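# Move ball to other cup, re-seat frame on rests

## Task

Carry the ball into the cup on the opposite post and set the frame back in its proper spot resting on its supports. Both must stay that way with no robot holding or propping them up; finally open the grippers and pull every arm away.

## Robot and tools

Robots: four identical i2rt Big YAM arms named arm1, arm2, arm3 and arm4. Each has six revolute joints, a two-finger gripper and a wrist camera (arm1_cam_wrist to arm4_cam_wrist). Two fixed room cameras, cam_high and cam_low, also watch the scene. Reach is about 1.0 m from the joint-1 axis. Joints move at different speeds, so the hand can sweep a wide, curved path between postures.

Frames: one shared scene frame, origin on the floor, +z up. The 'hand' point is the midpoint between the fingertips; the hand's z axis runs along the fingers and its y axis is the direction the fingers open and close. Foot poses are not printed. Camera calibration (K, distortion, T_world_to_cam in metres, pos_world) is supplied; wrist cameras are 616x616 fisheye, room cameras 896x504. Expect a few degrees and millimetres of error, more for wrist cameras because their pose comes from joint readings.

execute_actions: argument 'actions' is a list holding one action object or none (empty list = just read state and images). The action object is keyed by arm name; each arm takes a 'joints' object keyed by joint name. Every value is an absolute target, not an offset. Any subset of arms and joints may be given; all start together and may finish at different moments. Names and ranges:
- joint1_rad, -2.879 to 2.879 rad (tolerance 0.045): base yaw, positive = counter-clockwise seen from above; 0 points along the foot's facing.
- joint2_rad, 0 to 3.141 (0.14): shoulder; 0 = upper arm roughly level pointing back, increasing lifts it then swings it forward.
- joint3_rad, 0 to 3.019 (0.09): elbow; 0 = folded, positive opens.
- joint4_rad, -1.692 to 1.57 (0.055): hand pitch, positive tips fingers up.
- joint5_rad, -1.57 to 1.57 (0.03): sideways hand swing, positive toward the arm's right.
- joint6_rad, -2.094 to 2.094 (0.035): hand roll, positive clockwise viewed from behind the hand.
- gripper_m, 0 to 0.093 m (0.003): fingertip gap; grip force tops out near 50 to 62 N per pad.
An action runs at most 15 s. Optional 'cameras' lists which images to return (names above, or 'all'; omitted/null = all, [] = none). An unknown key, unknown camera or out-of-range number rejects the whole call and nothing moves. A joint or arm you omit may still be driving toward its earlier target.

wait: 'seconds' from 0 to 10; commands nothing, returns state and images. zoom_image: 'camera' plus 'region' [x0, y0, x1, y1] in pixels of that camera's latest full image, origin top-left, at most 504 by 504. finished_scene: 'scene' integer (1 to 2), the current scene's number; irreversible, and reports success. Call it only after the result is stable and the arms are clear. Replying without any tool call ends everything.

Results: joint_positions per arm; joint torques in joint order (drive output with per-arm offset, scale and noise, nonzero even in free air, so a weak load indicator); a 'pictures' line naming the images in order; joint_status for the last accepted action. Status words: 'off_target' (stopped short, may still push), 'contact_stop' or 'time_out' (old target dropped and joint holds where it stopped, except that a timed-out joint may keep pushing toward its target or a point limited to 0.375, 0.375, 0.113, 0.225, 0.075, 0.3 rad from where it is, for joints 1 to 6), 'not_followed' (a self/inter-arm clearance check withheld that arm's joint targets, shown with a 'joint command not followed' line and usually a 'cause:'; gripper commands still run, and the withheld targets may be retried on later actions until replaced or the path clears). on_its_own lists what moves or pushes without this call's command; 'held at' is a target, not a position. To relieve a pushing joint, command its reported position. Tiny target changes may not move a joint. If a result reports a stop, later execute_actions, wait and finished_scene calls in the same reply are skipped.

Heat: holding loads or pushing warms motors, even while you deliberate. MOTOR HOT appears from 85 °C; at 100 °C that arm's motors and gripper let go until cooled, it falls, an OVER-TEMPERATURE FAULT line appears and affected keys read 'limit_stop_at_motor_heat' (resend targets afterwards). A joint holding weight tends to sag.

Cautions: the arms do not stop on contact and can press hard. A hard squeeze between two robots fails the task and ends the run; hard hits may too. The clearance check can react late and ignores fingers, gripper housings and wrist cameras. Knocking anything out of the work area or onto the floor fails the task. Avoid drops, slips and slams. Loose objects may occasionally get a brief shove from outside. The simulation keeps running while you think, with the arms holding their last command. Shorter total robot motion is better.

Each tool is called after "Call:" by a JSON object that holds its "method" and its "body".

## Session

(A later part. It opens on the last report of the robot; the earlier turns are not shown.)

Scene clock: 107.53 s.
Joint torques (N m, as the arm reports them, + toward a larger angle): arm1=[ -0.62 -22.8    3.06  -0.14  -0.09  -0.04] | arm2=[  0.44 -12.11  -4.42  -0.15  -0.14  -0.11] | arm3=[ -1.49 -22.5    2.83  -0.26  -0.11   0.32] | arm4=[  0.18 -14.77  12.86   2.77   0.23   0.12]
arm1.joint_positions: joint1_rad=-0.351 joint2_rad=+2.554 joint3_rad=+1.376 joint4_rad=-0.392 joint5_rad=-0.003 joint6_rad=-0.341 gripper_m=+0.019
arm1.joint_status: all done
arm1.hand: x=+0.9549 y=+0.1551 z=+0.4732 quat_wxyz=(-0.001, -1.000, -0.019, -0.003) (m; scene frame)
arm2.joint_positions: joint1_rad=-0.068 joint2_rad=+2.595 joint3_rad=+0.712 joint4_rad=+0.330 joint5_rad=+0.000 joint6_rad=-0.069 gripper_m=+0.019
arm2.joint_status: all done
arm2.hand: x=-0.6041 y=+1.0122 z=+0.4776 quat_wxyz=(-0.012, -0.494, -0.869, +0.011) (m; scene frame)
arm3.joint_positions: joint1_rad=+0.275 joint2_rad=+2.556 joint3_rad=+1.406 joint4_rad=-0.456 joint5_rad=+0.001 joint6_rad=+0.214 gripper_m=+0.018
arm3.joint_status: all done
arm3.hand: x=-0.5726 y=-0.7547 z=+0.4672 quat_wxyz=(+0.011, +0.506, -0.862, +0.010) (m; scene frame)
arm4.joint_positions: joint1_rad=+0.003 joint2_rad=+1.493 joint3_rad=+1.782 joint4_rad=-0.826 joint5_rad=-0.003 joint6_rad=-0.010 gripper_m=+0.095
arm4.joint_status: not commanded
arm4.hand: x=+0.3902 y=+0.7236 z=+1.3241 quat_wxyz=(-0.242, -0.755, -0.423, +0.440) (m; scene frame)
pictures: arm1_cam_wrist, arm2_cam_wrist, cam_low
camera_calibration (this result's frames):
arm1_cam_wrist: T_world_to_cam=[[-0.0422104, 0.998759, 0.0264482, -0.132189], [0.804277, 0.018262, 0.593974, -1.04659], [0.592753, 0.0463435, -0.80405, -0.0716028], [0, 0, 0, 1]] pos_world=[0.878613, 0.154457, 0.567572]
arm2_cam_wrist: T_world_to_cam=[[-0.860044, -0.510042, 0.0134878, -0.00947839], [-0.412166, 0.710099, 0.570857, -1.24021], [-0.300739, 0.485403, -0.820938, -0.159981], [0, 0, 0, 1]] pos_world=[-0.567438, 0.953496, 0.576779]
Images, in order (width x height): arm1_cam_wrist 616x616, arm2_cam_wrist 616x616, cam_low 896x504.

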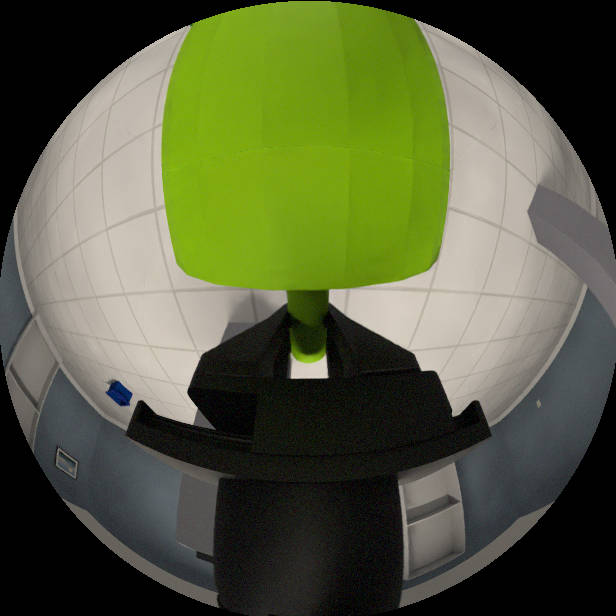

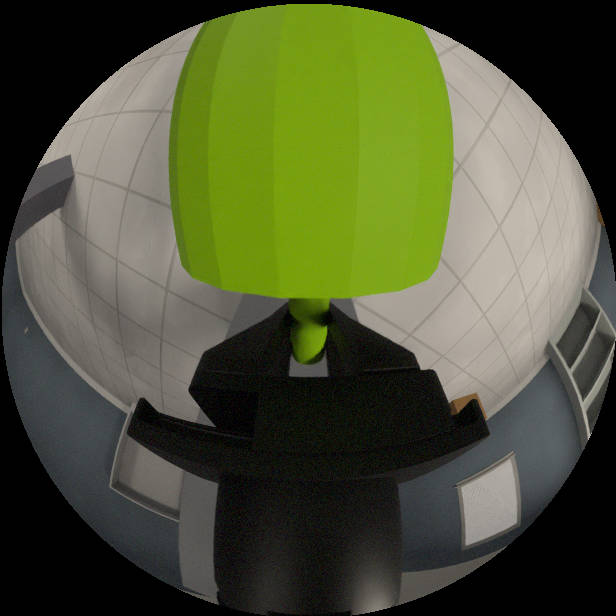

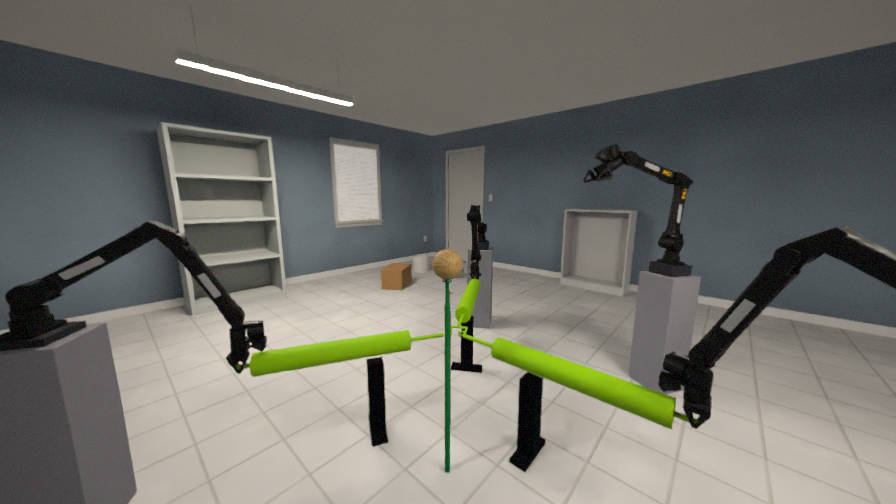

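Light and working. Continue up.

Call:
{"method": "execute_actions", "body": {"actions": [{"arm1":{"joints":{"joint2_rad":2.40,"joint3_rad":1.32,"joint4_rad":-0.475}},"arm2":{"joints":{"joint2_rad":2.395,"joint3_rad":0.60,"joint4_rad":0.23}},"arm3":{"joints":{"joint2_rad":2.395,"joint3_rad":1.352,"joint4_rad":-0.535}}}], "cameras": []}}

Call:
{"method": "execute_actions", "body": {"actions": [{"arm1":{"joints":{"joint2_rad":2.29,"joint3_rad":1.285,"joint4_rad":-0.55}},"arm2":{"joints":{"joint2_rad":2.205,"joint3_rad":0.53,"joint4_rad":0.11}},"arm3":{"joints":{"joint2_rad":2.285,"joint3_rad":1.318,"joint4_rad":-0.61}}}], "cameras": []}}

Call:
{"method": "execute_actions", "body": {"actions": [{"arm1":{"joints":{"joint2_rad":2.18,"joint3_rad":1.265,"joint4_rad":-0.635}},"arm2":{"joints":{"joint2_rad":2.0,"joint3_rad":0.485,"joint4_rad":-0.045}},"arm3":{"joints":{"joint2_rad":2.18,"joint3_rad":1.30,"joint4_rad":-0.695}}}], "cameras": []}}

Call:
{"method": "execute_actions", "body": {"actions": [{"arm1":{"joints":{"joint2_rad":2.08,"joint3_rad":1.265,"joint4_rad":-0.73}},"arm2":{"joints":{"joint2_rad":1.787,"joint3_rad":0.465,"joint4_rad":-0.236}},"arm3":{"joints":{"joint2_rad":2.08,"joint3_rad":1.30,"joint4_rad":-0.79}}}], "cameras": []}}

Call:
{"method": "execute_actions", "body": {"actions": [{"arm1":{"joints":{"joint2_rad":1.985,"joint3_rad":1.285,"joint4_rad":-0.835}},"arm2":{"joints":{"joint2_rad":1.58,"joint3_rad":0.475,"joint4_rad":-0.445}},"arm3":{"joints":{"joint2_rad":1.985,"joint3_rad":1.325,"joint4_rad":-0.895}}}], "cameras": []}}

Call:
{"method": "execute_actions", "body": {"actions": [{"arm1":{"joints":{"joint2_rad":1.905,"joint3_rad":1.315,"joint4_rad":-0.945}},"arm2":{"joints":{"joint2_rad":1.40,"joint3_rad":0.512,"joint4_rad":-0.658}},"arm3":{"joints":{"joint2_rad":1.905,"joint3_rad":1.355,"joint4_rad":-1.005}}}], "cameras": []}}

Call:
{"method": "execute_actions", "body": {"actions": [{"arm1":{"joints":{"joint2_rad":1.835,"joint3_rad":1.36,"joint4_rad":-1.06}},"arm2":{"joints":{"joint2_rad":1.255,"joint3_rad":0.57,"joint4_rad":-0.86}},"arm3":{"joints":{"joint2_rad":1.835,"joint3_rad":1.40,"joint4_rad":-1.12}}}]}}

Scene clock: 119.67 s.
Joint torques (N m, as the arm reports them, + toward a larger angle): arm1=[ -0.34 -21.74   3.85   0.02  -0.13   0.  ] | arm2=[  0.4  -11.27  -3.14  -0.26  -0.11  -0.11] | arm3=[ -1.51 -21.65   3.67  -0.04  -0.07   0.32] | arm4=[  0.19 -14.74  12.86   2.77   0.23   0.12]
arm1.joint_positions: joint1_rad=-0.356 joint2_rad=+2.426 joint3_rad=+1.318 joint4_rad=-0.462 joint5_rad=-0.002 joint6_rad=-0.344 gripper_m=+0.019
arm1.joint_status: all done
arm1.hand: x=+0.9537 y=+0.1584 z=+0.5281 quat_wxyz=(-0.001, -1.000, -0.018, -0.003) (m; scene frame)
arm2.joint_positions: joint1_rad=-0.068 joint2_rad=+2.418 joint3_rad=+0.611 joint4_rad=+0.251 joint5_rad=+0.000 joint6_rad=-0.069 gripper_m=+0.019
arm2.joint_status: all done
arm2.hand: x=-0.6054 y=+1.0153 z=+0.5307 quat_wxyz=(-0.011, -0.494, -0.869, +0.010) (m; scene frame)
arm3.joint_positions: joint1_rad=+0.277 joint2_rad=+2.428 joint3_rad=+1.349 joint4_rad=-0.525 joint5_rad=+0.000 joint6_rad=+0.214 gripper_m=+0.018
arm3.joint_status: all done
arm3.hand: x=-0.5726 y=-0.7526 z=+0.5230 quat_wxyz=(+0.011, +0.507, -0.862, +0.009) (m; scene frame)
arm4.joint_positions: joint1_rad=+0.003 joint2_rad=+1.493 joint3_rad=+1.782 joint4_rad=-0.826 joint5_rad=-0.003 joint6_rad=-0.010 gripper_m=+0.095
arm4.joint_status: not commanded
arm4.hand: x=+0.3902 y=+0.7236 z=+1.3241 quat_wxyz=(-0.242, -0.755, -0.423, +0.440) (m; scene frame)
pictures: none
No camera images: the call's "cameras" was empty. Leave "cameras" out to get every camera's image.

Scene clock: 120.60 s.
Joint torques (N m, as the arm reports them, + toward a larger angle): arm1=[ -0.41 -21.65   4.37  -0.03  -0.18   0.  ] | arm2=[  0.44 -10.87  -1.76  -0.32  -0.12  -0.11] | arm3=[ -1.54 -21.64   4.16  -0.07  -0.02   0.32] | arm4=[  0.17 -14.76  12.87   2.77   0.23   0.12]
arm1.joint_positions: joint1_rad=-0.357 joint2_rad=+2.318 joint3_rad=+1.281 joint4_rad=-0.536 joint5_rad=-0.001 joint6_rad=-0.344 gripper_m=+0.019
arm1.joint_status: all done
arm1.hand: x=+0.9533 y=+0.1588 z=+0.5755 quat_wxyz=(-0.001, -1.000, -0.018, -0.004) (m; scene frame)
arm2.joint_positions: joint1_rad=-0.068 joint2_rad=+2.227 joint3_rad=+0.537 joint4_rad=+0.134 joint5_rad=+0.000 joint6_rad=-0.069 gripper_m=+0.019
arm2.joint_status: all done
arm2.hand: x=-0.6055 y=+1.0160 z=+0.5817 quat_wxyz=(-0.010, -0.494, -0.869, +0.010) (m; scene frame)
arm3.joint_positions: joint1_rad=+0.277 joint2_rad=+2.321 joint3_rad=+1.314 joint4_rad=-0.599 joint5_rad=-0.001 joint6_rad=+0.214 gripper_m=+0.018
arm3.joint_status: all done
arm3.hand: x=-0.5728 y=-0.7522 z=+0.5714 quat_wxyz=(+0.012, +0.507, -0.862, +0.009) (m; scene frame)
arm4.joint_positions: joint1_rad=+0.003 joint2_rad=+1.493 joint3_rad=+1.782 joint4_rad=-0.826 joint5_rad=-0.003 joint6_rad=-0.010 gripper_m=+0.095
arm4.joint_status: not commanded
arm4.hand: x=+0.3902 y=+0.7236 z=+1.3241 quat_wxyz=(-0.242, -0.755, -0.423, +0.440) (m; scene frame)
pictures: none
No camera images: the call's "cameras" was empty. Leave "cameras" out to get every camera's image.

Scene clock: 121.47 s.
Joint torques (N m, as the arm reports them, + toward a larger angle): arm1=[ -0.33 -21.25   5.21   0.11  -0.17   0.01] | arm2=[  0.24 -10.06   0.01  -0.22  -0.12  -0.1 ] | arm3=[ -1.79 -20.92   4.8    0.01  -0.01   0.32] | arm4=[  0.19 -14.78  12.86   2.76   0.23   0.13]
arm1.joint_positions: joint1_rad=-0.358 joint2_rad=+2.208 joint3_rad=+1.258 joint4_rad=-0.624 joint5_rad=-0.001 joint6_rad=-0.345 gripper_m=+0.019
arm1.joint_status: all done
arm1.hand: x=+0.9528 y=+0.1596 z=+0.6261 quat_wxyz=(-0.001, -1.000, -0.018, -0.005) (m; scene frame)
arm2.joint_positions: joint1_rad=-0.068 joint2_rad=+2.022 joint3_rad=+0.487 joint4_rad=-0.022 joint5_rad=+0.000 joint6_rad=-0.069 gripper_m=+0.019
arm2.joint_status: all done
arm2.hand: x=-0.6055 y=+1.0165 z=+0.6318 quat_wxyz=(-0.010, -0.494, -0.869, +0.009) (m; scene frame)
arm3.joint_positions: joint1_rad=+0.278 joint2_rad=+2.215 joint3_rad=+1.294 joint4_rad=-0.686 joint5_rad=-0.002 joint6_rad=+0.214 gripper_m=+0.018
arm3.joint_status: all done
arm3.hand: x=-0.5731 y=-0.7517 z=+0.6213 quat_wxyz=(+0.013, +0.507, -0.862, +0.010) (m; scene frame)
arm4.joint_positions: joint1_rad=+0.003 joint2_rad=+1.493 joint3_rad=+1.782 joint4_rad=-0.826 joint5_rad=-0.003 joint6_rad=-0.010 gripper_m=+0.095
arm4.joint_status: not commanded
arm4.hand: x=+0.3902 y=+0.7236 z=+1.3241 quat_wxyz=(-0.242, -0.755, -0.423, +0.440) (m; scene frame)
pictures: none
No camera images: the call's "cameras" was empty. Leave "cameras" out to get every camera's image.

Scene clock: 122.33 s.
Joint torques (N m, as the arm reports them, + toward a larger angle): arm1=[ -0.04 -20.76   5.94   0.15  -0.17   0.02] | arm2=[ 0.3  -9.1   2.15 -0.15 -0.13 -0.11] | arm3=[ -1.45 -20.65   5.46   0.06   0.     0.33] | arm4=[  0.16 -14.75  12.87   2.77   0.23   0.13]
arm1.joint_positions: joint1_rad=-0.359 joint2_rad=+2.110 joint3_rad=+1.255 joint4_rad=-0.722 joint5_rad=-0.001 joint6_rad=-0.347 gripper_m=+0.019
arm1.joint_status: all done
arm1.hand: x=+0.9522 y=+0.1602 z=+0.6744 quat_wxyz=(-0.002, -1.000, -0.018, -0.006) (m; scene frame)
arm2.joint_positions: joint1_rad=-0.068 joint2_rad=+1.808 joint3_rad=+0.462 joint4_rad=-0.213 joint5_rad=+0.000 joint6_rad=-0.069 gripper_m=+0.019
arm2.joint_status: all done
arm2.hand: x=-0.6055 y=+1.0172 z=+0.6821 quat_wxyz=(-0.009, -0.494, -0.869, +0.009) (m; scene frame)
arm3.joint_positions: joint1_rad=+0.278 joint2_rad=+2.116 joint3_rad=+1.291 joint4_rad=-0.782 joint5_rad=-0.002 joint6_rad=+0.214 gripper_m=+0.018
arm3.joint_status: all done
arm3.hand: x=-0.5732 y=-0.7513 z=+0.6713 quat_wxyz=(+0.013, +0.507, -0.862, +0.010) (m; scene frame)
arm4.joint_positions: joint1_rad=+0.003 joint2_rad=+1.493 joint3_rad=+1.782 joint4_rad=-0.826 joint5_rad=-0.003 joint6_rad=-0.010 gripper_m=+0.095
arm4.joint_status: not commanded
arm4.hand: x=+0.3902 y=+0.7236 z=+1.3241 quat_wxyz=(-0.242, -0.755, -0.423, +0.440) (m; scene frame)
pictures: none
No camera images: the call's "cameras" was empty. Leave "cameras" out to get every camera's image.

Scene clock: 123.20 s.
Joint torques (N m, as the arm reports them, + toward a larger angle): arm1=[ -0.51 -19.71   8.    -0.02   0.02  -0.01] | arm2=[ 0.25 -8.17  4.42 -0.36 -0.15 -0.1 ] | arm3=[ -1.56 -19.89   7.59  -0.22  -0.13   0.33] | arm4=[  0.17 -14.75  12.86   2.77   0.23   0.13]
arm1.joint_positions: joint1_rad=-0.354 joint2_rad=+2.008 joint3_rad=+1.255 joint4_rad=-0.820 joint5_rad=-0.005 joint6_rad=-0.344 gripper_m=+0.019
arm1.joint_status: all done
arm1.hand: x=+0.9528 y=+0.1564 z=+0.7256 quat_wxyz=(-0.003, -1.000, -0.019, -0.004) (m; scene frame)
arm2.joint_positions: joint1_rad=-0.068 joint2_rad=+1.599 joint3_rad=+0.469 joint4_rad=-0.421 joint5_rad=+0.000 joint6_rad=-0.069 gripper_m=+0.019
arm2.joint_status: all done
arm2.hand: x=-0.6042 y=+1.0148 z=+0.7336 quat_wxyz=(-0.013, -0.494, -0.869, +0.012) (m; scene frame)
arm3.joint_positions: joint1_rad=+0.278 joint2_rad=+2.015 joint3_rad=+1.291 joint4_rad=-0.881 joint5_rad=+0.001 joint6_rad=+0.215 gripper_m=+0.018
arm3.joint_status: all done
arm3.hand: x=-0.5734 y=-0.7543 z=+0.7230 quat_wxyz=(+0.011, +0.507, -0.862, +0.010) (m; scene frame)
arm4.joint_positions: joint1_rad=+0.003 joint2_rad=+1.493 joint3_rad=+1.782 joint4_rad=-0.826 joint5_rad=-0.003 joint6_rad=-0.010 gripper_m=+0.095
arm4.joint_status: not commanded
arm4.hand: x=+0.3902 y=+0.7236 z=+1.3241 quat_wxyz=(-0.242, -0.755, -0.423, +0.440) (m; scene frame)
pictures: none
No camera images: the call's "cameras" was empty. Leave "cameras" out to get every camera's image.

Scene clock: 124.17 s.
Joint torques (N m, as the arm reports them, + toward a larger angle): arm1=[ -0.55 -19.53   9.02  -0.39  -0.05   0.  ] | arm2=[ 0.37 -6.71  7.18 -0.72 -0.13 -0.11] | arm3=[ -1.64 -19.45   8.25  -0.61  -0.01   0.33] | arm4=[  0.2  -14.74  12.86   2.77   0.23   0.12]
arm1.joint_positions: joint1_rad=-0.354 joint2_rad=+1.930 joint3_rad=+1.279 joint4_rad=-0.921 joint5_rad=-0.004 joint6_rad=-0.344 gripper_m=+0.019
arm1.joint_status: all done
arm1.hand: x=+0.9524 y=+0.1568 z=+0.7721 quat_wxyz=(-0.002, -1.000, -0.019, -0.004) (m; scene frame)
arm2.joint_positions: joint1_rad=-0.068 joint2_rad=+1.412 joint3_rad=+0.492 joint4_rad=-0.621 joint5_rad=+0.000 joint6_rad=-0.069 gripper_m=+0.019
arm2.joint_status: all done
arm2.hand: x=-0.6046 y=+1.0162 z=+0.7832 quat_wxyz=(-0.017, -0.494, -0.869, +0.014) (m; scene frame)
arm3.joint_positions: joint1_rad=+0.278 joint2_rad=+1.937 joint3_rad=+1.318 joint4_rad=-0.983 joint5_rad=-0.001 joint6_rad=+0.215 gripper_m=+0.018
arm3.joint_status: all done
arm3.hand: x=-0.5737 y=-0.7539 z=+0.7707 quat_wxyz=(+0.011, +0.507, -0.862, +0.008) (m; scene frame)
arm4.joint_positions: joint1_rad=+0.003 joint2_rad=+1.493 joint3_rad=+1.782 joint4_rad=-0.826 joint5_rad=-0.003 joint6_rad=-0.010 gripper_m=+0.095
arm4.joint_status: not commanded
arm4.hand: x=+0.3902 y=+0.7236 z=+1.3241 quat_wxyz=(-0.242, -0.755, -0.423, +0.440) (m; scene frame)
pictures: none
No camera images: the call's "cameras" was empty. Leave "cameras" out to get every camera's image.

Scene clock: 125.13 s.
Joint torques (N m, as the arm reports them, + toward a larger angle): arm1=[ -0.52 -19.3    9.64  -0.44  -0.04  -0.01] | arm2=[ 0.46 -6.11  9.08 -0.9  -0.13 -0.12] | arm3=[ -1.52 -19.42   8.77  -0.78   0.02   0.32] | arm4=[  0.18 -14.74  12.87   2.76   0.23   0.13]
arm1.joint_positions: joint1_rad=-0.354 joint2_rad=+1.861 joint3_rad=+1.321 joint4_rad=-1.035 joint5_rad=-0.004 joint6_rad=-0.344 gripper_m=+0.019
arm1.joint_status: all done
arm1.hand: x=+0.9520 y=+0.1568 z=+0.8197 quat_wxyz=(-0.003, -1.000, -0.019, -0.005) (m; scene frame)
arm2.joint_positions: joint1_rad=-0.068 joint2_rad=+1.267 joint3_rad=+0.544 joint4_rad=-0.817 joint5_rad=+0.000 joint6_rad=-0.069 gripper_m=+0.019
arm2.joint_status: all done
arm2.hand: x=-0.6047 y=+1.0170 z=+0.8315 quat_wxyz=(-0.017, -0.494, -0.869, +0.015) (m; scene frame)
arm3.joint_positions: joint1_rad=+0.278 joint2_rad=+1.869 joint3_rad=+1.361 joint4_rad=-1.094 joint5_rad=-0.002 joint6_rad=+0.215 gripper_m=+0.018
arm3.joint_status: all done
arm3.hand: x=-0.5738 y=-0.7540 z=+0.8197 quat_wxyz=(+0.011, +0.507, -0.862, +0.008) (m; scene frame)
arm4.joint_positions: joint1_rad=+0.003 joint2_rad=+1.493 joint3_rad=+1.782 joint4_rad=-0.826 joint5_rad=-0.003 joint6_rad=-0.010 gripper_m=+0.095
arm4.joint_status: not commanded
arm4.hand: x=+0.3902 y=+0.7236 z=+1.3241 quat_wxyz=(-0.242, -0.755, -0.423, +0.440) (m; scene frame)
pictures: arm1_cam_wrist, arm2_cam_wrist, arm3_cam_wrist, arm4_cam_wrist, cam_high, cam_low
camera_calibration (this result's frames):
arm1_cam_wrist: T_world_to_cam=[[-0.0426737, 0.998805, 0.0238132, -0.14054], [0.801881, 0.0200231, 0.597149, -1.25068], [0.595958, 0.0445779, -0.801777, 0.203946], [0, 0, 0, 1]] pos_world=[0.875357, 0.156324, 0.913709]
arm2_cam_wrist: T_world_to_cam=[[-0.8601, -0.509911, 0.0147862, -0.0135467], [-0.415515, 0.717101, 0.559565, -1.44563], [-0.295932, 0.475138, -0.828654, 0.147741], [0, 0, 0, 1]] pos_world=[-0.56861, 0.959556, 0.931549]
arm3_cam_wrist: T_world_to_cam=[[0.871367, -0.490509, 0.0110038, 0.118729], [-0.396075, -0.690019, 0.605805, -1.23603], [-0.28956, -0.532236, -0.795537, 0.205816], [0, 0, 0, 1]] pos_world=[-0.53342, -0.685102, 0.911219]
arm4_cam_wrist: T_world_to_cam=[[-0.848517, 0.529152, -0.00410161, -0.0435105], [0.481159, 0.768286, -0.422163, -0.175537], [-0.220238, -0.360186, -0.90651, 1.66769], [0, 0, 0, 1]] pos_world=[0.414829, 0.758564, 1.43749]
Images, in order (width x height): arm1_cam_wrist 616x616, arm2_cam_wrist 616x616, arm3_cam_wrist 616x616, arm4_cam_wrist 616x616, cam_high 896x504, cam_low 896x504.

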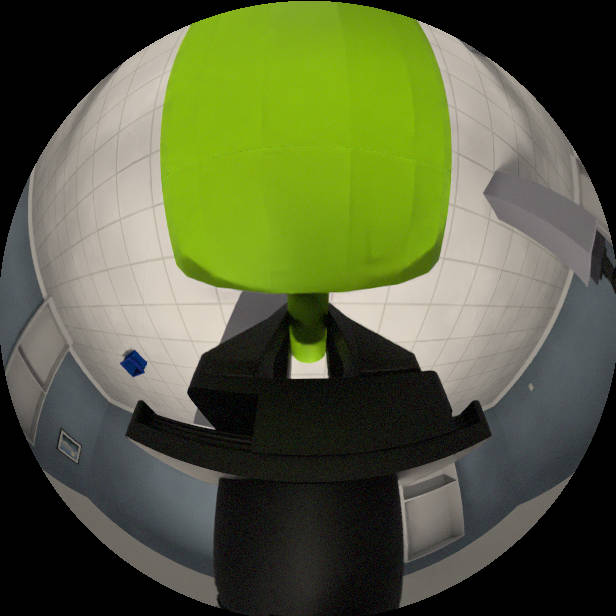

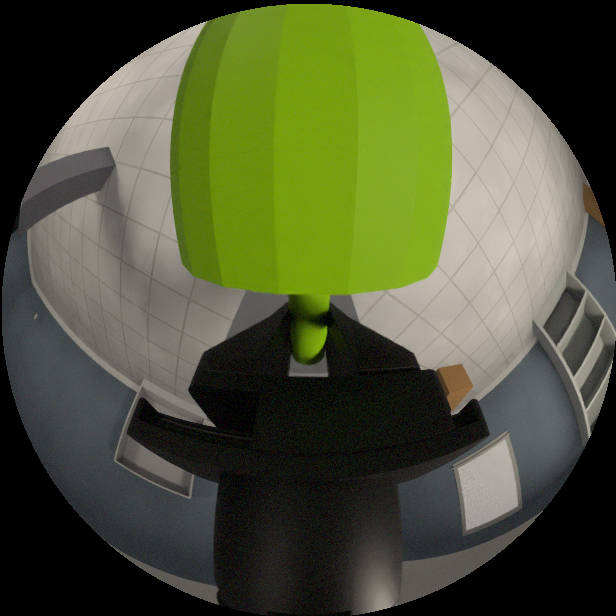

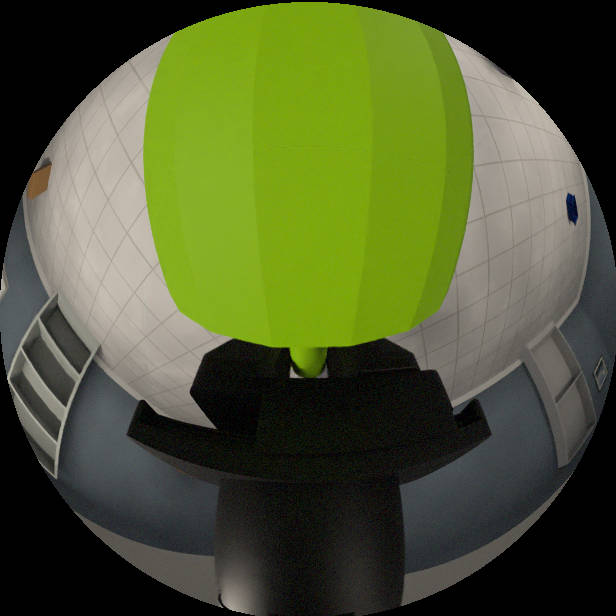

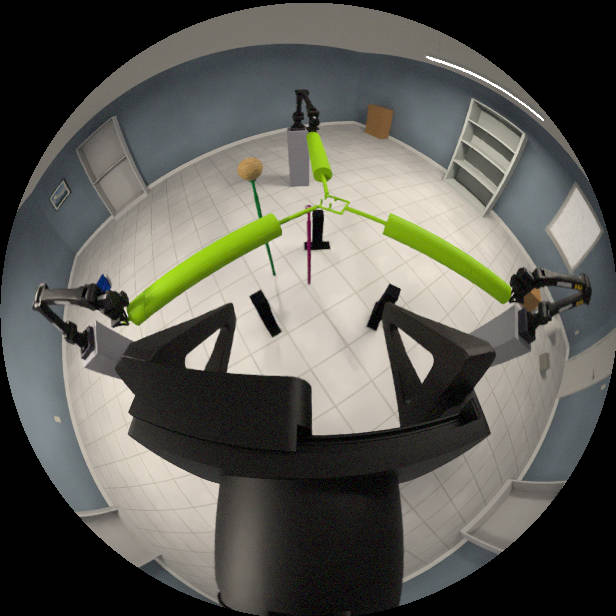

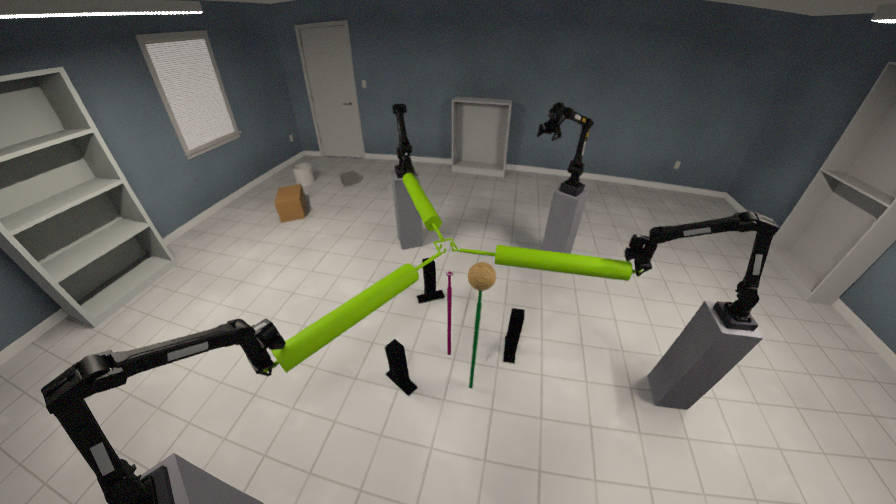

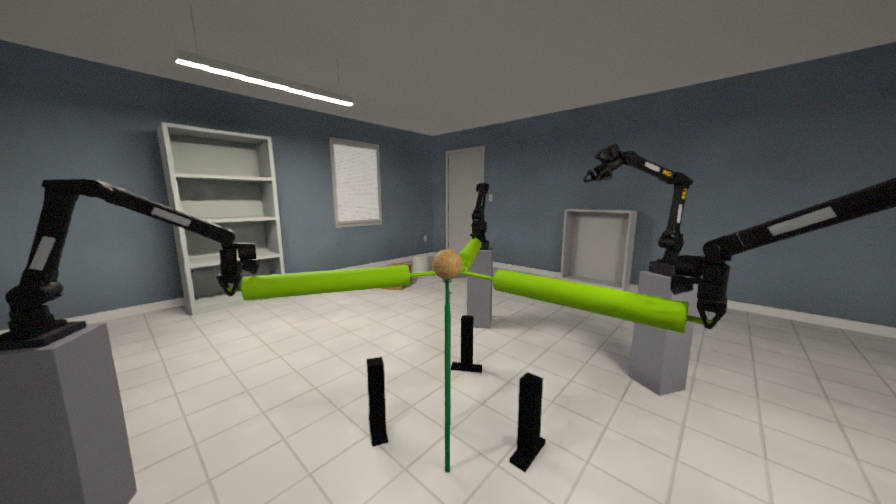

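Call:
{"method": "execute_actions", "body": {"actions": [{"arm1":{"joints":{"joint1_rad":-0.245,"joint2_rad":1.70,"joint3_rad":1.165,"joint4_rad":-0.997,"joint6_rad":-0.225}},"arm2":{"joints":{"joint1_rad":-0.043,"joint2_rad":1.483,"joint3_rad":0.785,"joint4_rad":-0.84,"joint6_rad":-0.043}},"arm3":{"joints":{"joint1_rad":0.143,"joint2_rad":1.735,"joint3_rad":1.24,"joint4_rad":-1.055,"joint6_rad":0.075}}}], "cameras": []}}

Call:
{"method": "execute_actions", "body": {"actions": [{"arm1":{"joints":{"joint1_rad":-0.099,"joint2_rad":1.58,"joint3_rad":1.005,"joint4_rad":-0.96,"joint6_rad":-0.08}},"arm2":{"joints":{"joint1_rad":-0.027,"joint2_rad":1.67,"joint3_rad":1.02,"joint4_rad":-0.885,"joint6_rad":-0.027}},"arm3":{"joints":{"joint1_rad":-0.017,"joint2_rad":1.647,"joint3_rad":1.12,"joint4_rad":-1.024,"joint6_rad":-0.085}}}], "cameras": []}}

Call:
{"method": "execute_actions", "body": {"actions": [{"arm1":{"joints":{"joint1_rad":0.084,"joint2_rad":1.48,"joint3_rad":0.89,"joint4_rad":-0.944,"joint6_rad":0.104}},"arm2":{"joints":{"joint1_rad":-0.016,"joint2_rad":1.846,"joint3_rad":1.27,"joint4_rad":-0.96,"joint6_rad":-0.016}},"arm3":{"joints":{"joint1_rad":-0.197,"joint2_rad":1.587,"joint3_rad":1.044,"joint4_rad":-1.008,"joint6_rad":-0.265}}}], "cameras": ["cam_low"]}}

Call:
{"method": "execute_actions", "body": {"actions": [{"arm1":{"joints":{"joint1_rad":0.25,"joint2_rad":1.427,"joint3_rad":0.832,"joint4_rad":-0.94,"joint6_rad":0.27}},"arm2":{"joints":{"joint1_rad":-0.01,"joint2_rad":1.98,"joint3_rad":1.485,"joint4_rad":-1.04,"joint6_rad":-0.01}},"arm3":{"joints":{"joint1_rad":-0.347,"joint2_rad":1.567,"joint3_rad":1.02,"joint4_rad":-1.003,"joint6_rad":-0.415}},"arm4":{"joints":{"joint1_rad":0.1,"joint2_rad":2.0,"joint3_rad":2.3,"joint4_rad":-0.35}}}], "cameras": ["cam_low","cam_high","arm4_cam_wrist"]}}

Call:
{"method": "zoom_image", "body": {"camera": "cam_low", "region": [410, 240, 500, 320]}}

Call:
{"method": "zoom_image", "body": {"camera": "arm4_cam_wrist", "region": [200, 130, 400, 330]}}

Scene clock: 153.73 s.
Joint torques (N m, as the arm reports them, + toward a larger angle): arm1=[  0.13 -17.17   7.9    0.67  -0.34   0.05] | arm2=[ 1.16 -8.69  9.15 -0.15 -0.09  0.09] | arm3=[ -2.26 -18.09   7.86   0.56   0.17   0.11] | arm4=[  0.2  -14.8   12.86   2.76   0.23   0.13]
arm1.joint_positions: joint1_rad=-0.248 joint2_rad=+1.730 joint3_rad=+1.147 joint4_rad=-1.003 joint5_rad=+0.003 joint6_rad=-0.238 gripper_m=+0.019
arm1.joint_status: all done
arm1.hand: x=+0.9954 y=+0.0928 z=+0.8260 quat_wxyz=(+0.000, -1.000, -0.019, -0.011) (m; scene frame)
arm2.joint_positions: joint1_rad=-0.055 joint2_rad=+1.486 joint3_rad=+0.756 joint4_rad=-0.819 joint5_rad=-0.001 joint6_rad=-0.052 gripper_m=+0.019
arm2.joint_status: all done
arm2.hand: x=-0.5644 y=+0.9480 z=+0.8319 quat_wxyz=(-0.014, -0.495, -0.868, +0.011) (m; scene frame)
arm3.joint_positions: joint1_rad=+0.146 joint2_rad=+1.777 joint3_rad=+1.212 joint4_rad=-1.058 joint5_rad=-0.006 joint6_rad=+0.080 gripper_m=+0.018
arm3.joint_status: all done
arm3.hand: x=-0.5295 y=-0.8224 z=+0.8153 quat_wxyz=(+0.022, +0.508, -0.861, +0.011) (m; scene frame)
arm4.joint_positions: joint1_rad=+0.003 joint2_rad=+1.493 joint3_rad=+1.782 joint4_rad=-0.826 joint5_rad=-0.003 joint6_rad=-0.010 gripper_m=+0.095
arm4.joint_status: not commanded
arm4.hand: x=+0.3902 y=+0.7236 z=+1.3241 quat_wxyz=(-0.242, -0.755, -0.423, +0.440) (m; scene frame)
pictures: none
No camera images: the call's "cameras" was empty. Leave "cameras" out to get every camera's image.

Scene clock: 154.67 s.
Joint torques (N m, as the arm reports them, + toward a larger angle): arm1=[  0.14 -14.88   8.12   0.55  -0.36   0.05] | arm2=[  1.09 -11.32   9.99  -0.58  -0.09   0.08] | arm3=[ -2.16 -16.77   7.96   0.58   0.2    0.11] | arm4=[  0.19 -14.77  12.87   2.78   0.23   0.13]
arm1.joint_positions: joint1_rad=-0.101 joint2_rad=+1.609 joint3_rad=+0.981 joint4_rad=-0.962 joint5_rad=+0.004 joint6_rad=-0.093 gripper_m=+0.019
arm1.joint_status: all done
arm1.hand: x=+1.0416 y=+0.0227 z=+0.8251 quat_wxyz=(+0.001, -1.000, -0.020, -0.013) (m; scene frame)
arm2.joint_positions: joint1_rad=-0.038 joint2_rad=+1.677 joint3_rad=+0.984 joint4_rad=-0.850 joint5_rad=-0.001 joint6_rad=-0.035 gripper_m=+0.019
arm2.joint_status: all done
arm2.hand: x=-0.5197 y=+0.8778 z=+0.8301 quat_wxyz=(-0.017, -0.496, -0.868, +0.013) (m; scene frame)
arm3.joint_positions: joint1_rad=-0.015 joint2_rad=+1.689 joint3_rad=+1.088 joint4_rad=-1.028 joint5_rad=-0.007 joint6_rad=-0.081 gripper_m=+0.018
arm3.joint_status: all done
arm3.hand: x=-0.4855 y=-0.8932 z=+0.8149 quat_wxyz=(+0.027, +0.508, -0.861, +0.007) (m; scene frame)
arm4.joint_positions: joint1_rad=+0.003 joint2_rad=+1.493 joint3_rad=+1.782 joint4_rad=-0.826 joint5_rad=-0.003 joint6_rad=-0.010 gripper_m=+0.095
arm4.joint_status: not commanded
arm4.hand: x=+0.3902 y=+0.7236 z=+1.3241 quat_wxyz=(-0.242, -0.755, -0.423, +0.440) (m; scene frame)
pictures: none
No camera images: the call's "cameras" was empty. Leave "cameras" out to get every camera's image.

Scene clock: 155.60 s.
Joint torques (N m, as the arm reports them, + toward a larger angle): arm1=[  0.32 -13.03   8.3    0.51  -0.41   0.09] | arm2=[  1.42 -14.17  10.78  -0.81  -0.09   0.03] | arm3=[ -2.52 -15.78   7.88   0.6    0.09   0.08] | arm4=[  0.18 -14.78  12.86   2.77   0.23   0.13]
arm1.joint_positions: joint1_rad=+0.079 joint2_rad=+1.508 joint3_rad=+0.864 joint4_rad=-0.946 joint5_rad=+0.005 joint6_rad=+0.087 gripper_m=+0.019
arm1.joint_status: all done
arm1.hand: x=+1.0862 y=-0.0451 z=+0.8264 quat_wxyz=(+0.004, -1.000, -0.020, -0.013) (m; scene frame)
arm2.joint_positions: joint1_rad=-0.025 joint2_rad=+1.854 joint3_rad=+1.232 joint4_rad=-0.919 joint5_rad=-0.002 joint6_rad=-0.021 gripper_m=+0.019
arm2.joint_status: all done
arm2.hand: x=-0.4754 y=+0.8104 z=+0.8278 quat_wxyz=(-0.018, -0.496, -0.868, +0.013) (m; scene frame)
arm3.joint_positions: joint1_rad=-0.192 joint2_rad=+1.633 joint3_rad=+1.012 joint4_rad=-1.014 joint5_rad=-0.005 joint6_rad=-0.257 gripper_m=+0.018
arm3.joint_status: all done
arm3.hand: x=-0.4432 y=-0.9605 z=+0.8144 quat_wxyz=(+0.030, +0.508, -0.861, +0.004) (m; scene frame)
arm4.joint_positions: joint1_rad=+0.003 joint2_rad=+1.493 joint3_rad=+1.782 joint4_rad=-0.826 joint5_rad=-0.003 joint6_rad=-0.010 gripper_m=+0.095
arm4.joint_status: not commanded
arm4.hand: x=+0.3902 y=+0.7236 z=+1.3241 quat_wxyz=(-0.242, -0.755, -0.423, +0.440) (m; scene frame)
pictures: cam_low
Images, in order (width x height): cam_low 896x504.

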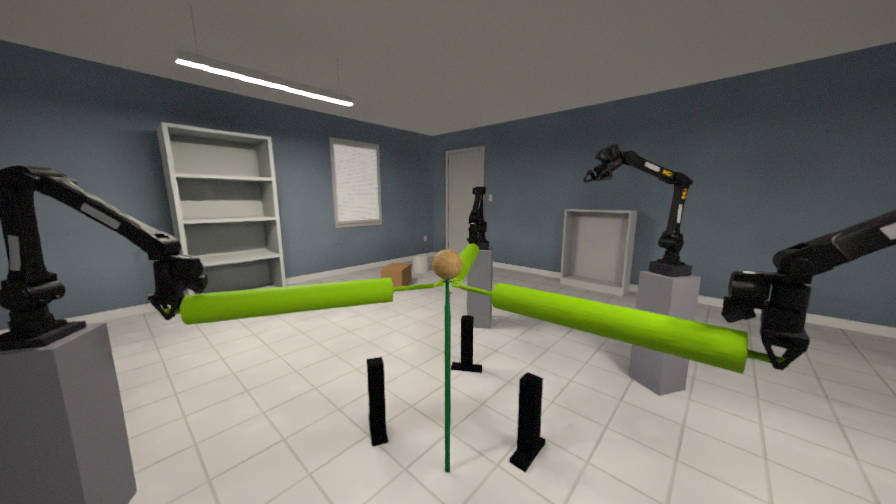

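Scene clock: 157.27 s.
Joint torques (N m, as the arm reports them, + toward a larger angle): arm1=[  0.4  -12.18   8.34   0.51  -0.43   0.09] | arm2=[  0.84 -16.11  11.21  -0.81  -0.01   0.02] | arm3=[ -2.78 -15.84   7.96   0.67   0.01   0.06] | arm4=[ -0.07 -26.48  17.83   2.96   0.16   0.11]
arm1.joint_positions: joint1_rad=+0.244 joint2_rad=+1.458 joint3_rad=+0.804 joint4_rad=-0.942 joint5_rad=+0.006 joint6_rad=+0.253 gripper_m=+0.019
arm1.joint_status: all done
arm1.hand: x=+1.1205 y=-0.0975 z=+0.8255 quat_wxyz=(+0.006, -1.000, -0.020, -0.015) (m; scene frame)
arm2.joint_positions: joint1_rad=-0.017 joint2_rad=+1.987 joint3_rad=+1.445 joint4_rad=-0.996 joint5_rad=-0.003 joint6_rad=-0.013 gripper_m=+0.019
arm2.joint_status: all done
arm2.hand: x=-0.4407 y=+0.7591 z=+0.8287 quat_wxyz=(-0.019, -0.496, -0.868, +0.013) (m; scene frame)
arm3.joint_positions: joint1_rad=-0.339 joint2_rad=+1.616 joint3_rad=+0.985 joint4_rad=-1.011 joint5_rad=-0.004 joint6_rad=-0.404 gripper_m=+0.018
arm3.joint_status: all done
arm3.hand: x=-0.4111 y=-1.0115 z=+0.8126 quat_wxyz=(+0.034, +0.507, -0.861, +0.001) (m; scene frame)
arm4.joint_positions: joint1_rad=+0.106 joint2_rad=+2.013 joint3_rad=+2.229 joint4_rad=-0.378 joint5_rad=-0.002 joint6_rad=-0.009 gripper_m=+0.095
arm4.joint_status: all done
arm4.hand: x=+0.3481 y=+0.4908 z=+1.3167 quat_wxyz=(-0.343, -0.640, -0.403, +0.557) (m; scene frame)
pictures: arm4_cam_wrist, cam_high, cam_low
camera_calibration (this result's frames):
arm4_cam_wrist: T_world_to_cam=[[-0.898342, 0.439295, -0.00128613, 0.101728], [0.303725, 0.618987, -0.724297, 0.553337], [-0.317384, -0.651057, -0.689487, 1.4587], [0, 0, 0, 1]] pos_world=[0.386292, 0.562501, 1.40667]
Images, in order (width x height): arm4_cam_wrist 616x616, cam_high 896x504, cam_low 896x504.

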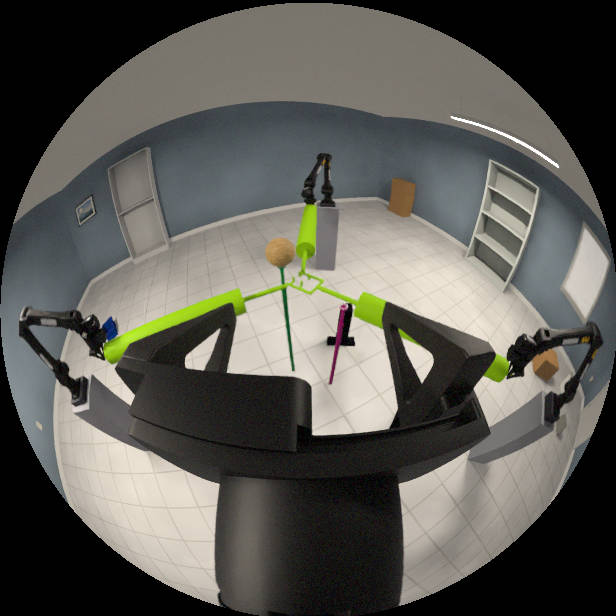

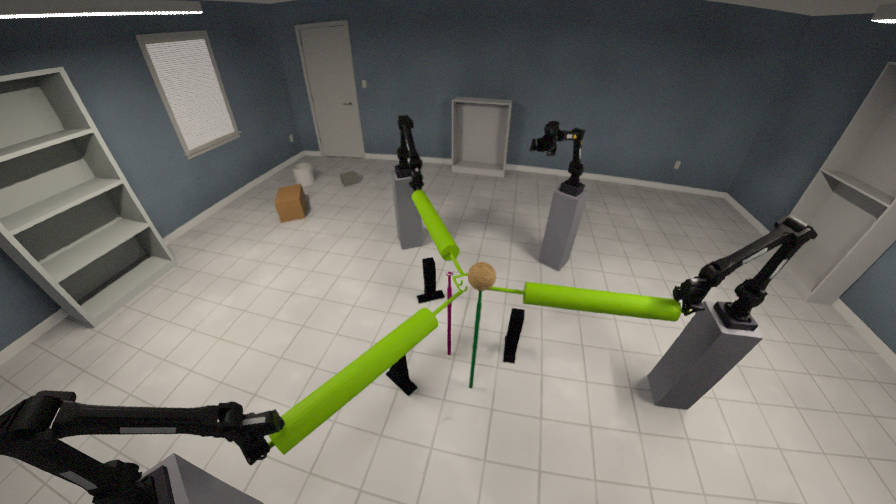

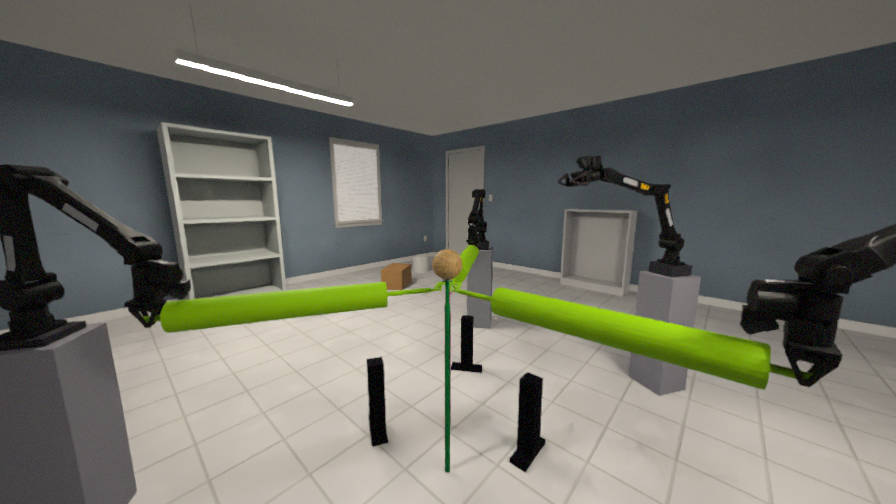

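Region (410, 240, 500, 320) of cam_low's 896x504 image, scaled by 5.600, with more detail than that image has.

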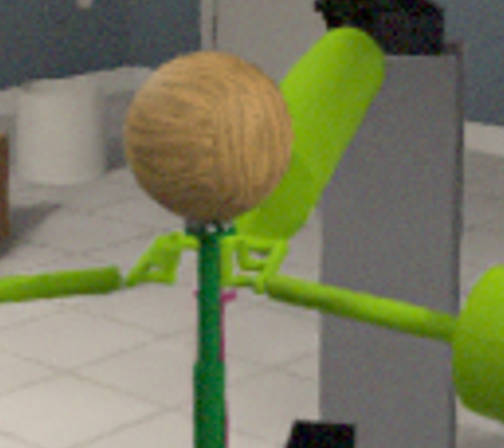

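Region (200, 130, 400, 330) of arm4_cam_wrist's 616x616 image, scaled by 2.520, with more detail than that image has.

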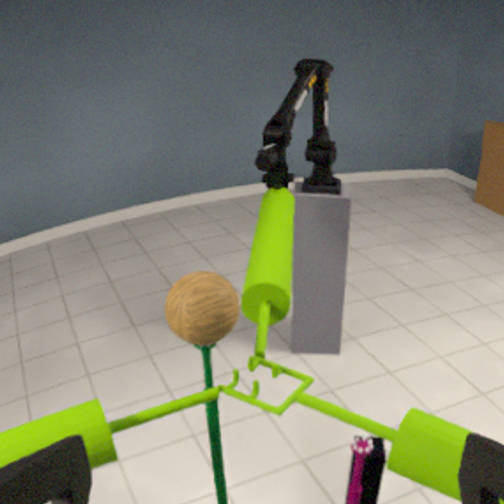

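Call:
{"method": "execute_actions", "body": {"actions": [{"arm1":{"joints":{"joint1_rad":0.331,"joint2_rad":1.365,"joint3_rad":0.772,"joint4_rad":-0.93,"joint6_rad":0.351}},"arm2":{"joints":{"joint1_rad":0.021,"joint2_rad":2.051,"joint3_rad":1.60,"joint4_rad":-1.09,"joint6_rad":0.021}},"arm3":{"joints":{"joint1_rad":-0.426,"joint2_rad":1.60,"joint3_rad":1.08,"joint4_rad":-1.01,"joint6_rad":-0.494}},"arm4":{"joints":{"joint2_rad":1.9,"joint3_rad":1.7,"joint4_rad":0.2}}}], "cameras": ["cam_low","arm4_cam_wrist"]}}

Call:
{"method": "zoom_image", "body": {"camera": "cam_low", "region": [410, 240, 500, 320]}}

Call:
{"method": "zoom_image", "body": {"camera": "arm4_cam_wrist", "region": [230, 190, 370, 310]}}

Scene clock: 173.20 s.
Joint torques (N m, as the arm reports them, + toward a larger angle): arm1=[  0.19 -11.14   7.97   0.68  -0.24   0.05] | arm2=[  1.09 -16.16  11.47  -0.9   -0.08   0.04] | arm3=[ -3.3  -13.29  10.55   0.49  -0.07  -0.01] | arm4=[ -0.01 -24.7   12.28   2.95   0.16   0.12]
arm1.joint_positions: joint1_rad=+0.328 joint2_rad=+1.395 joint3_rad=+0.750 joint4_rad=-0.936 joint5_rad=+0.002 joint6_rad=+0.338 gripper_m=+0.019
arm1.joint_status: all done
arm1.hand: x=+1.1473 y=-0.1188 z=+0.8292 quat_wxyz=(+0.003, -1.000, -0.019, -0.008) (m; scene frame)
arm2.joint_positions: joint1_rad=+0.010 joint2_rad=+2.049 joint3_rad=+1.560 joint4_rad=-1.046 joint5_rad=-0.001 joint6_rad=+0.016 gripper_m=+0.019
arm2.joint_status: all done
arm2.hand: x=-0.4123 y=+0.7412 z=+0.8321 quat_wxyz=(-0.020, -0.497, -0.868, +0.014) (m; scene frame)
arm3.joint_positions: joint1_rad=-0.411 joint2_rad=+1.616 joint3_rad=+1.004 joint4_rad=-1.012 joint5_rad=-0.002 joint6_rad=-0.474 gripper_m=+0.018
arm3.joint_status: all done
arm3.hand: x=-0.3870 y=-1.0301 z=+0.8183 quat_wxyz=(+0.025, +0.507, -0.862, -0.002) (m; scene frame)
arm4.joint_positions: joint1_rad=+0.106 joint2_rad=+1.914 joint3_rad=+1.692 joint4_rad=+0.172 joint5_rad=-0.002 joint6_rad=-0.009 gripper_m=+0.095
arm4.joint_status: all done
arm4.hand: x=+0.3603 y=+0.5157 z=+1.1988 quat_wxyz=(-0.365, -0.608, -0.383, +0.592) (m; scene frame)
pictures: arm4_cam_wrist, cam_low
camera_calibration (this result's frames):
arm4_cam_wrist: T_world_to_cam=[[-0.898459, 0.439057, -0.000866767, 0.101188], [0.265586, 0.541904, -0.797373, 0.589917], [-0.349622, -0.716637, -0.603486, 1.33985], [0, 0, 0, 1]] pos_world=[0.40268, 0.596078, 1.27905]
Images, in order (width x height): arm4_cam_wrist 616x616, cam_low 896x504.

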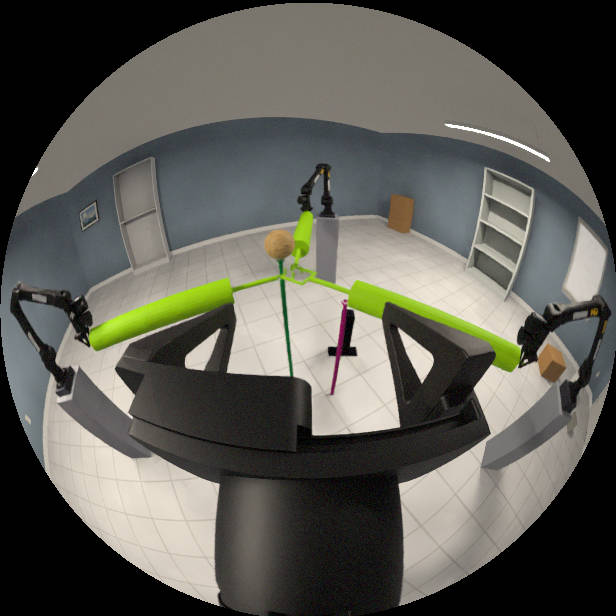

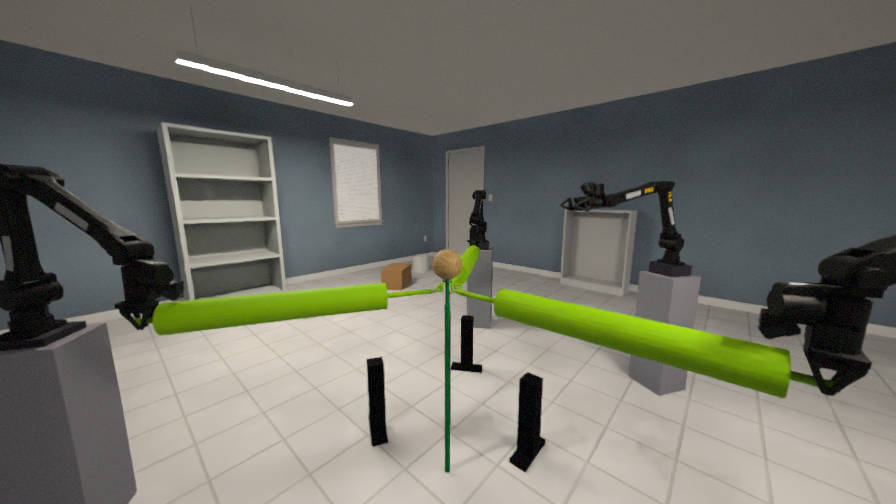

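Region (410, 240, 500, 320) of cam_low's 896x504 image, scaled by 5.600, with more detail than that image has.

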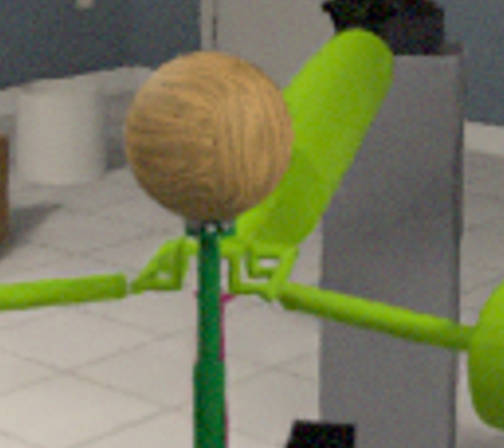

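Region (230, 190, 370, 310) of arm4_cam_wrist's 616x616 image, scaled by 3.600, with more detail than that image has; it fills the top 432 rows of this view, and the rest is white.

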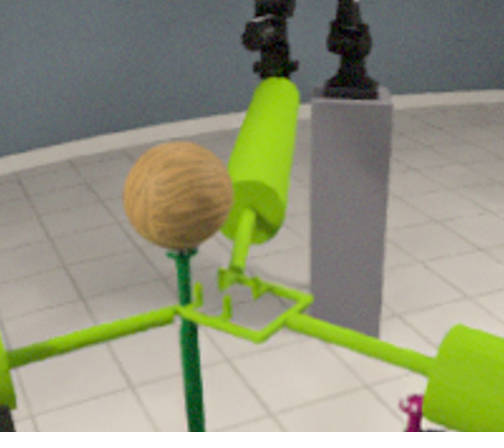

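Call:
{"method": "execute_actions", "body": {"actions": [{"arm1":{"joints":{"joint1_rad":0.502,"joint2_rad":1.328,"joint3_rad":0.737,"joint4_rad":-0.93,"joint6_rad":0.522}},"arm2":{"joints":{"joint1_rad":0.035,"joint2_rad":2.183,"joint3_rad":1.827,"joint4_rad":-1.185,"joint6_rad":0.035}},"arm3":{"joints":{"joint1_rad":-0.552,"joint2_rad":1.64,"joint3_rad":1.12,"joint4_rad":-1.015,"joint6_rad":-0.62}}}], "cameras": ["cam_low","arm4_cam_wrist"]}}

Call:
{"method": "zoom_image", "body": {"camera": "cam_low", "region": [410, 240, 500, 320]}}

Call:
{"method": "zoom_image", "body": {"camera": "arm4_cam_wrist", "region": [240, 210, 340, 300]}}

Scene clock: 180.73 s.
Joint torques (N m, as the arm reports them, + toward a larger angle): arm1=[  0.36 -10.85   8.03   0.68  -0.28   0.07] | arm2=[  1.23 -18.54  11.91  -1.14  -0.09   0.05] | arm3=[ -3.1  -12.63  11.14   0.7   -0.28   0.  ] | arm4=[ -0.03 -24.79  12.27   2.91   0.16   0.12]
arm1.joint_positions: joint1_rad=+0.497 joint2_rad=+1.362 joint3_rad=+0.714 joint4_rad=-0.936 joint5_rad=+0.003 joint6_rad=+0.507 gripper_m=+0.019
arm1.joint_status: all done
arm1.hand: x=+1.1833 y=-0.1604 z=+0.8285 quat_wxyz=(+0.005, -1.000, -0.019, -0.008) (m; scene frame)
arm2.joint_positions: joint1_rad=+0.024 joint2_rad=+2.187 joint3_rad=+1.786 joint4_rad=-1.134 joint5_rad=-0.001 joint6_rad=+0.030 gripper_m=+0.019
arm2.joint_status: all done
arm2.hand: x=-0.3763 y=+0.6994 z=+0.8281 quat_wxyz=(-0.020, -0.497, -0.867, +0.014) (m; scene frame)
arm3.joint_positions: joint1_rad=-0.539 joint2_rad=+1.642 joint3_rad=+1.035 joint4_rad=-1.022 joint5_rad=+0.003 joint6_rad=-0.602 gripper_m=+0.018
arm3.joint_status: all done
arm3.hand: x=-0.3521 y=-1.0717 z=+0.8171 quat_wxyz=(+0.028, +0.507, -0.862, -0.003) (m; scene frame)
arm4.joint_positions: joint1_rad=+0.106 joint2_rad=+1.914 joint3_rad=+1.692 joint4_rad=+0.172 joint5_rad=-0.002 joint6_rad=-0.009 gripper_m=+0.095
arm4.joint_status: not commanded
arm4.hand: x=+0.3603 y=+0.5157 z=+1.1988 quat_wxyz=(-0.365, -0.608, -0.383, +0.592) (m; scene frame)
pictures: arm4_cam_wrist, cam_low
camera_calibration (this result's frames):
arm4_cam_wrist: T_world_to_cam=[[-0.898459, 0.439057, -0.000866767, 0.101188], [0.265586, 0.541904, -0.797373, 0.589917], [-0.349622, -0.716637, -0.603486, 1.33985], [0, 0, 0, 1]] pos_world=[0.40268, 0.596078, 1.27905]
Images, in order (width x height): arm4_cam_wrist 616x616, cam_low 896x504.

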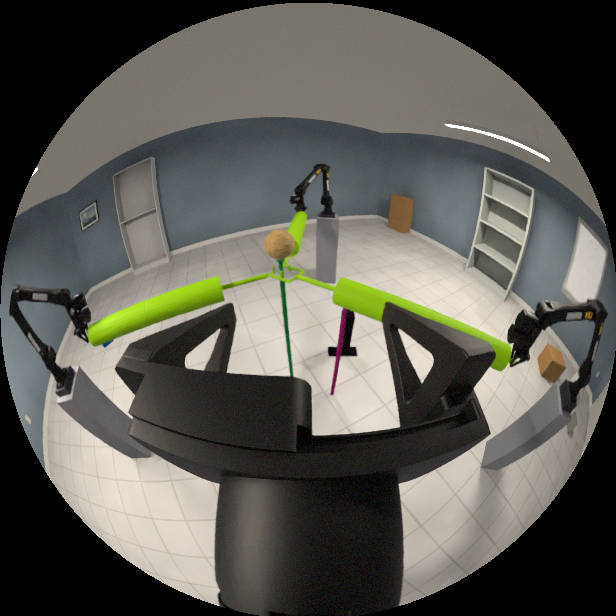

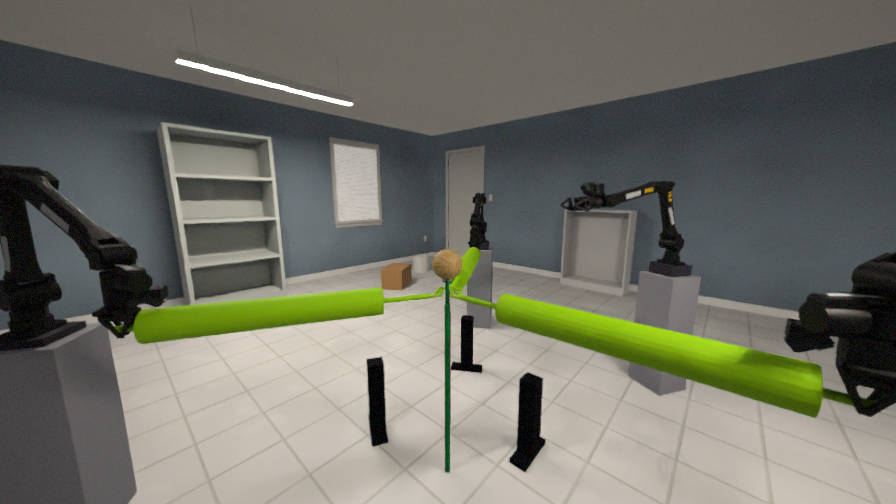

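Region (410, 240, 500, 320) of cam_low's 896x504 image, scaled by 5.600, with more detail than that image has.

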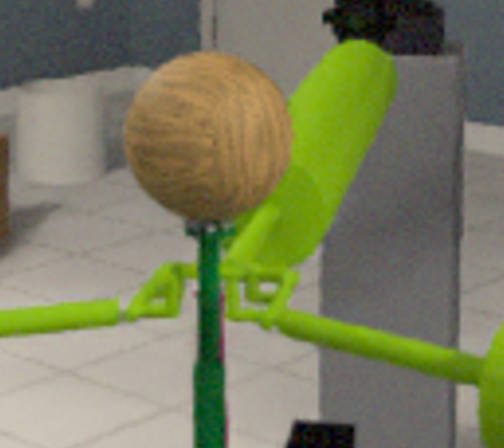

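Region (240, 210, 340, 300) of arm4_cam_wrist's 616x616 image, scaled by 5.040, with more detail than that image has; it fills the top 454 rows of this view, and the rest is white.

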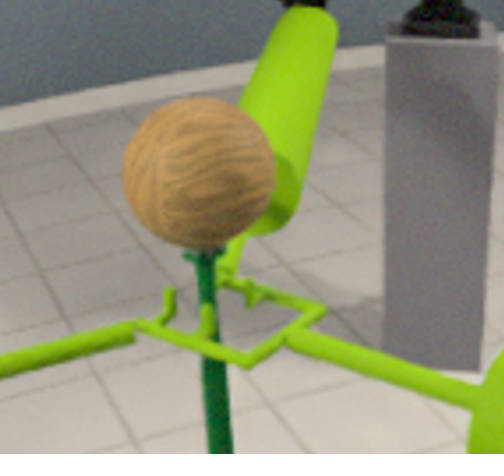

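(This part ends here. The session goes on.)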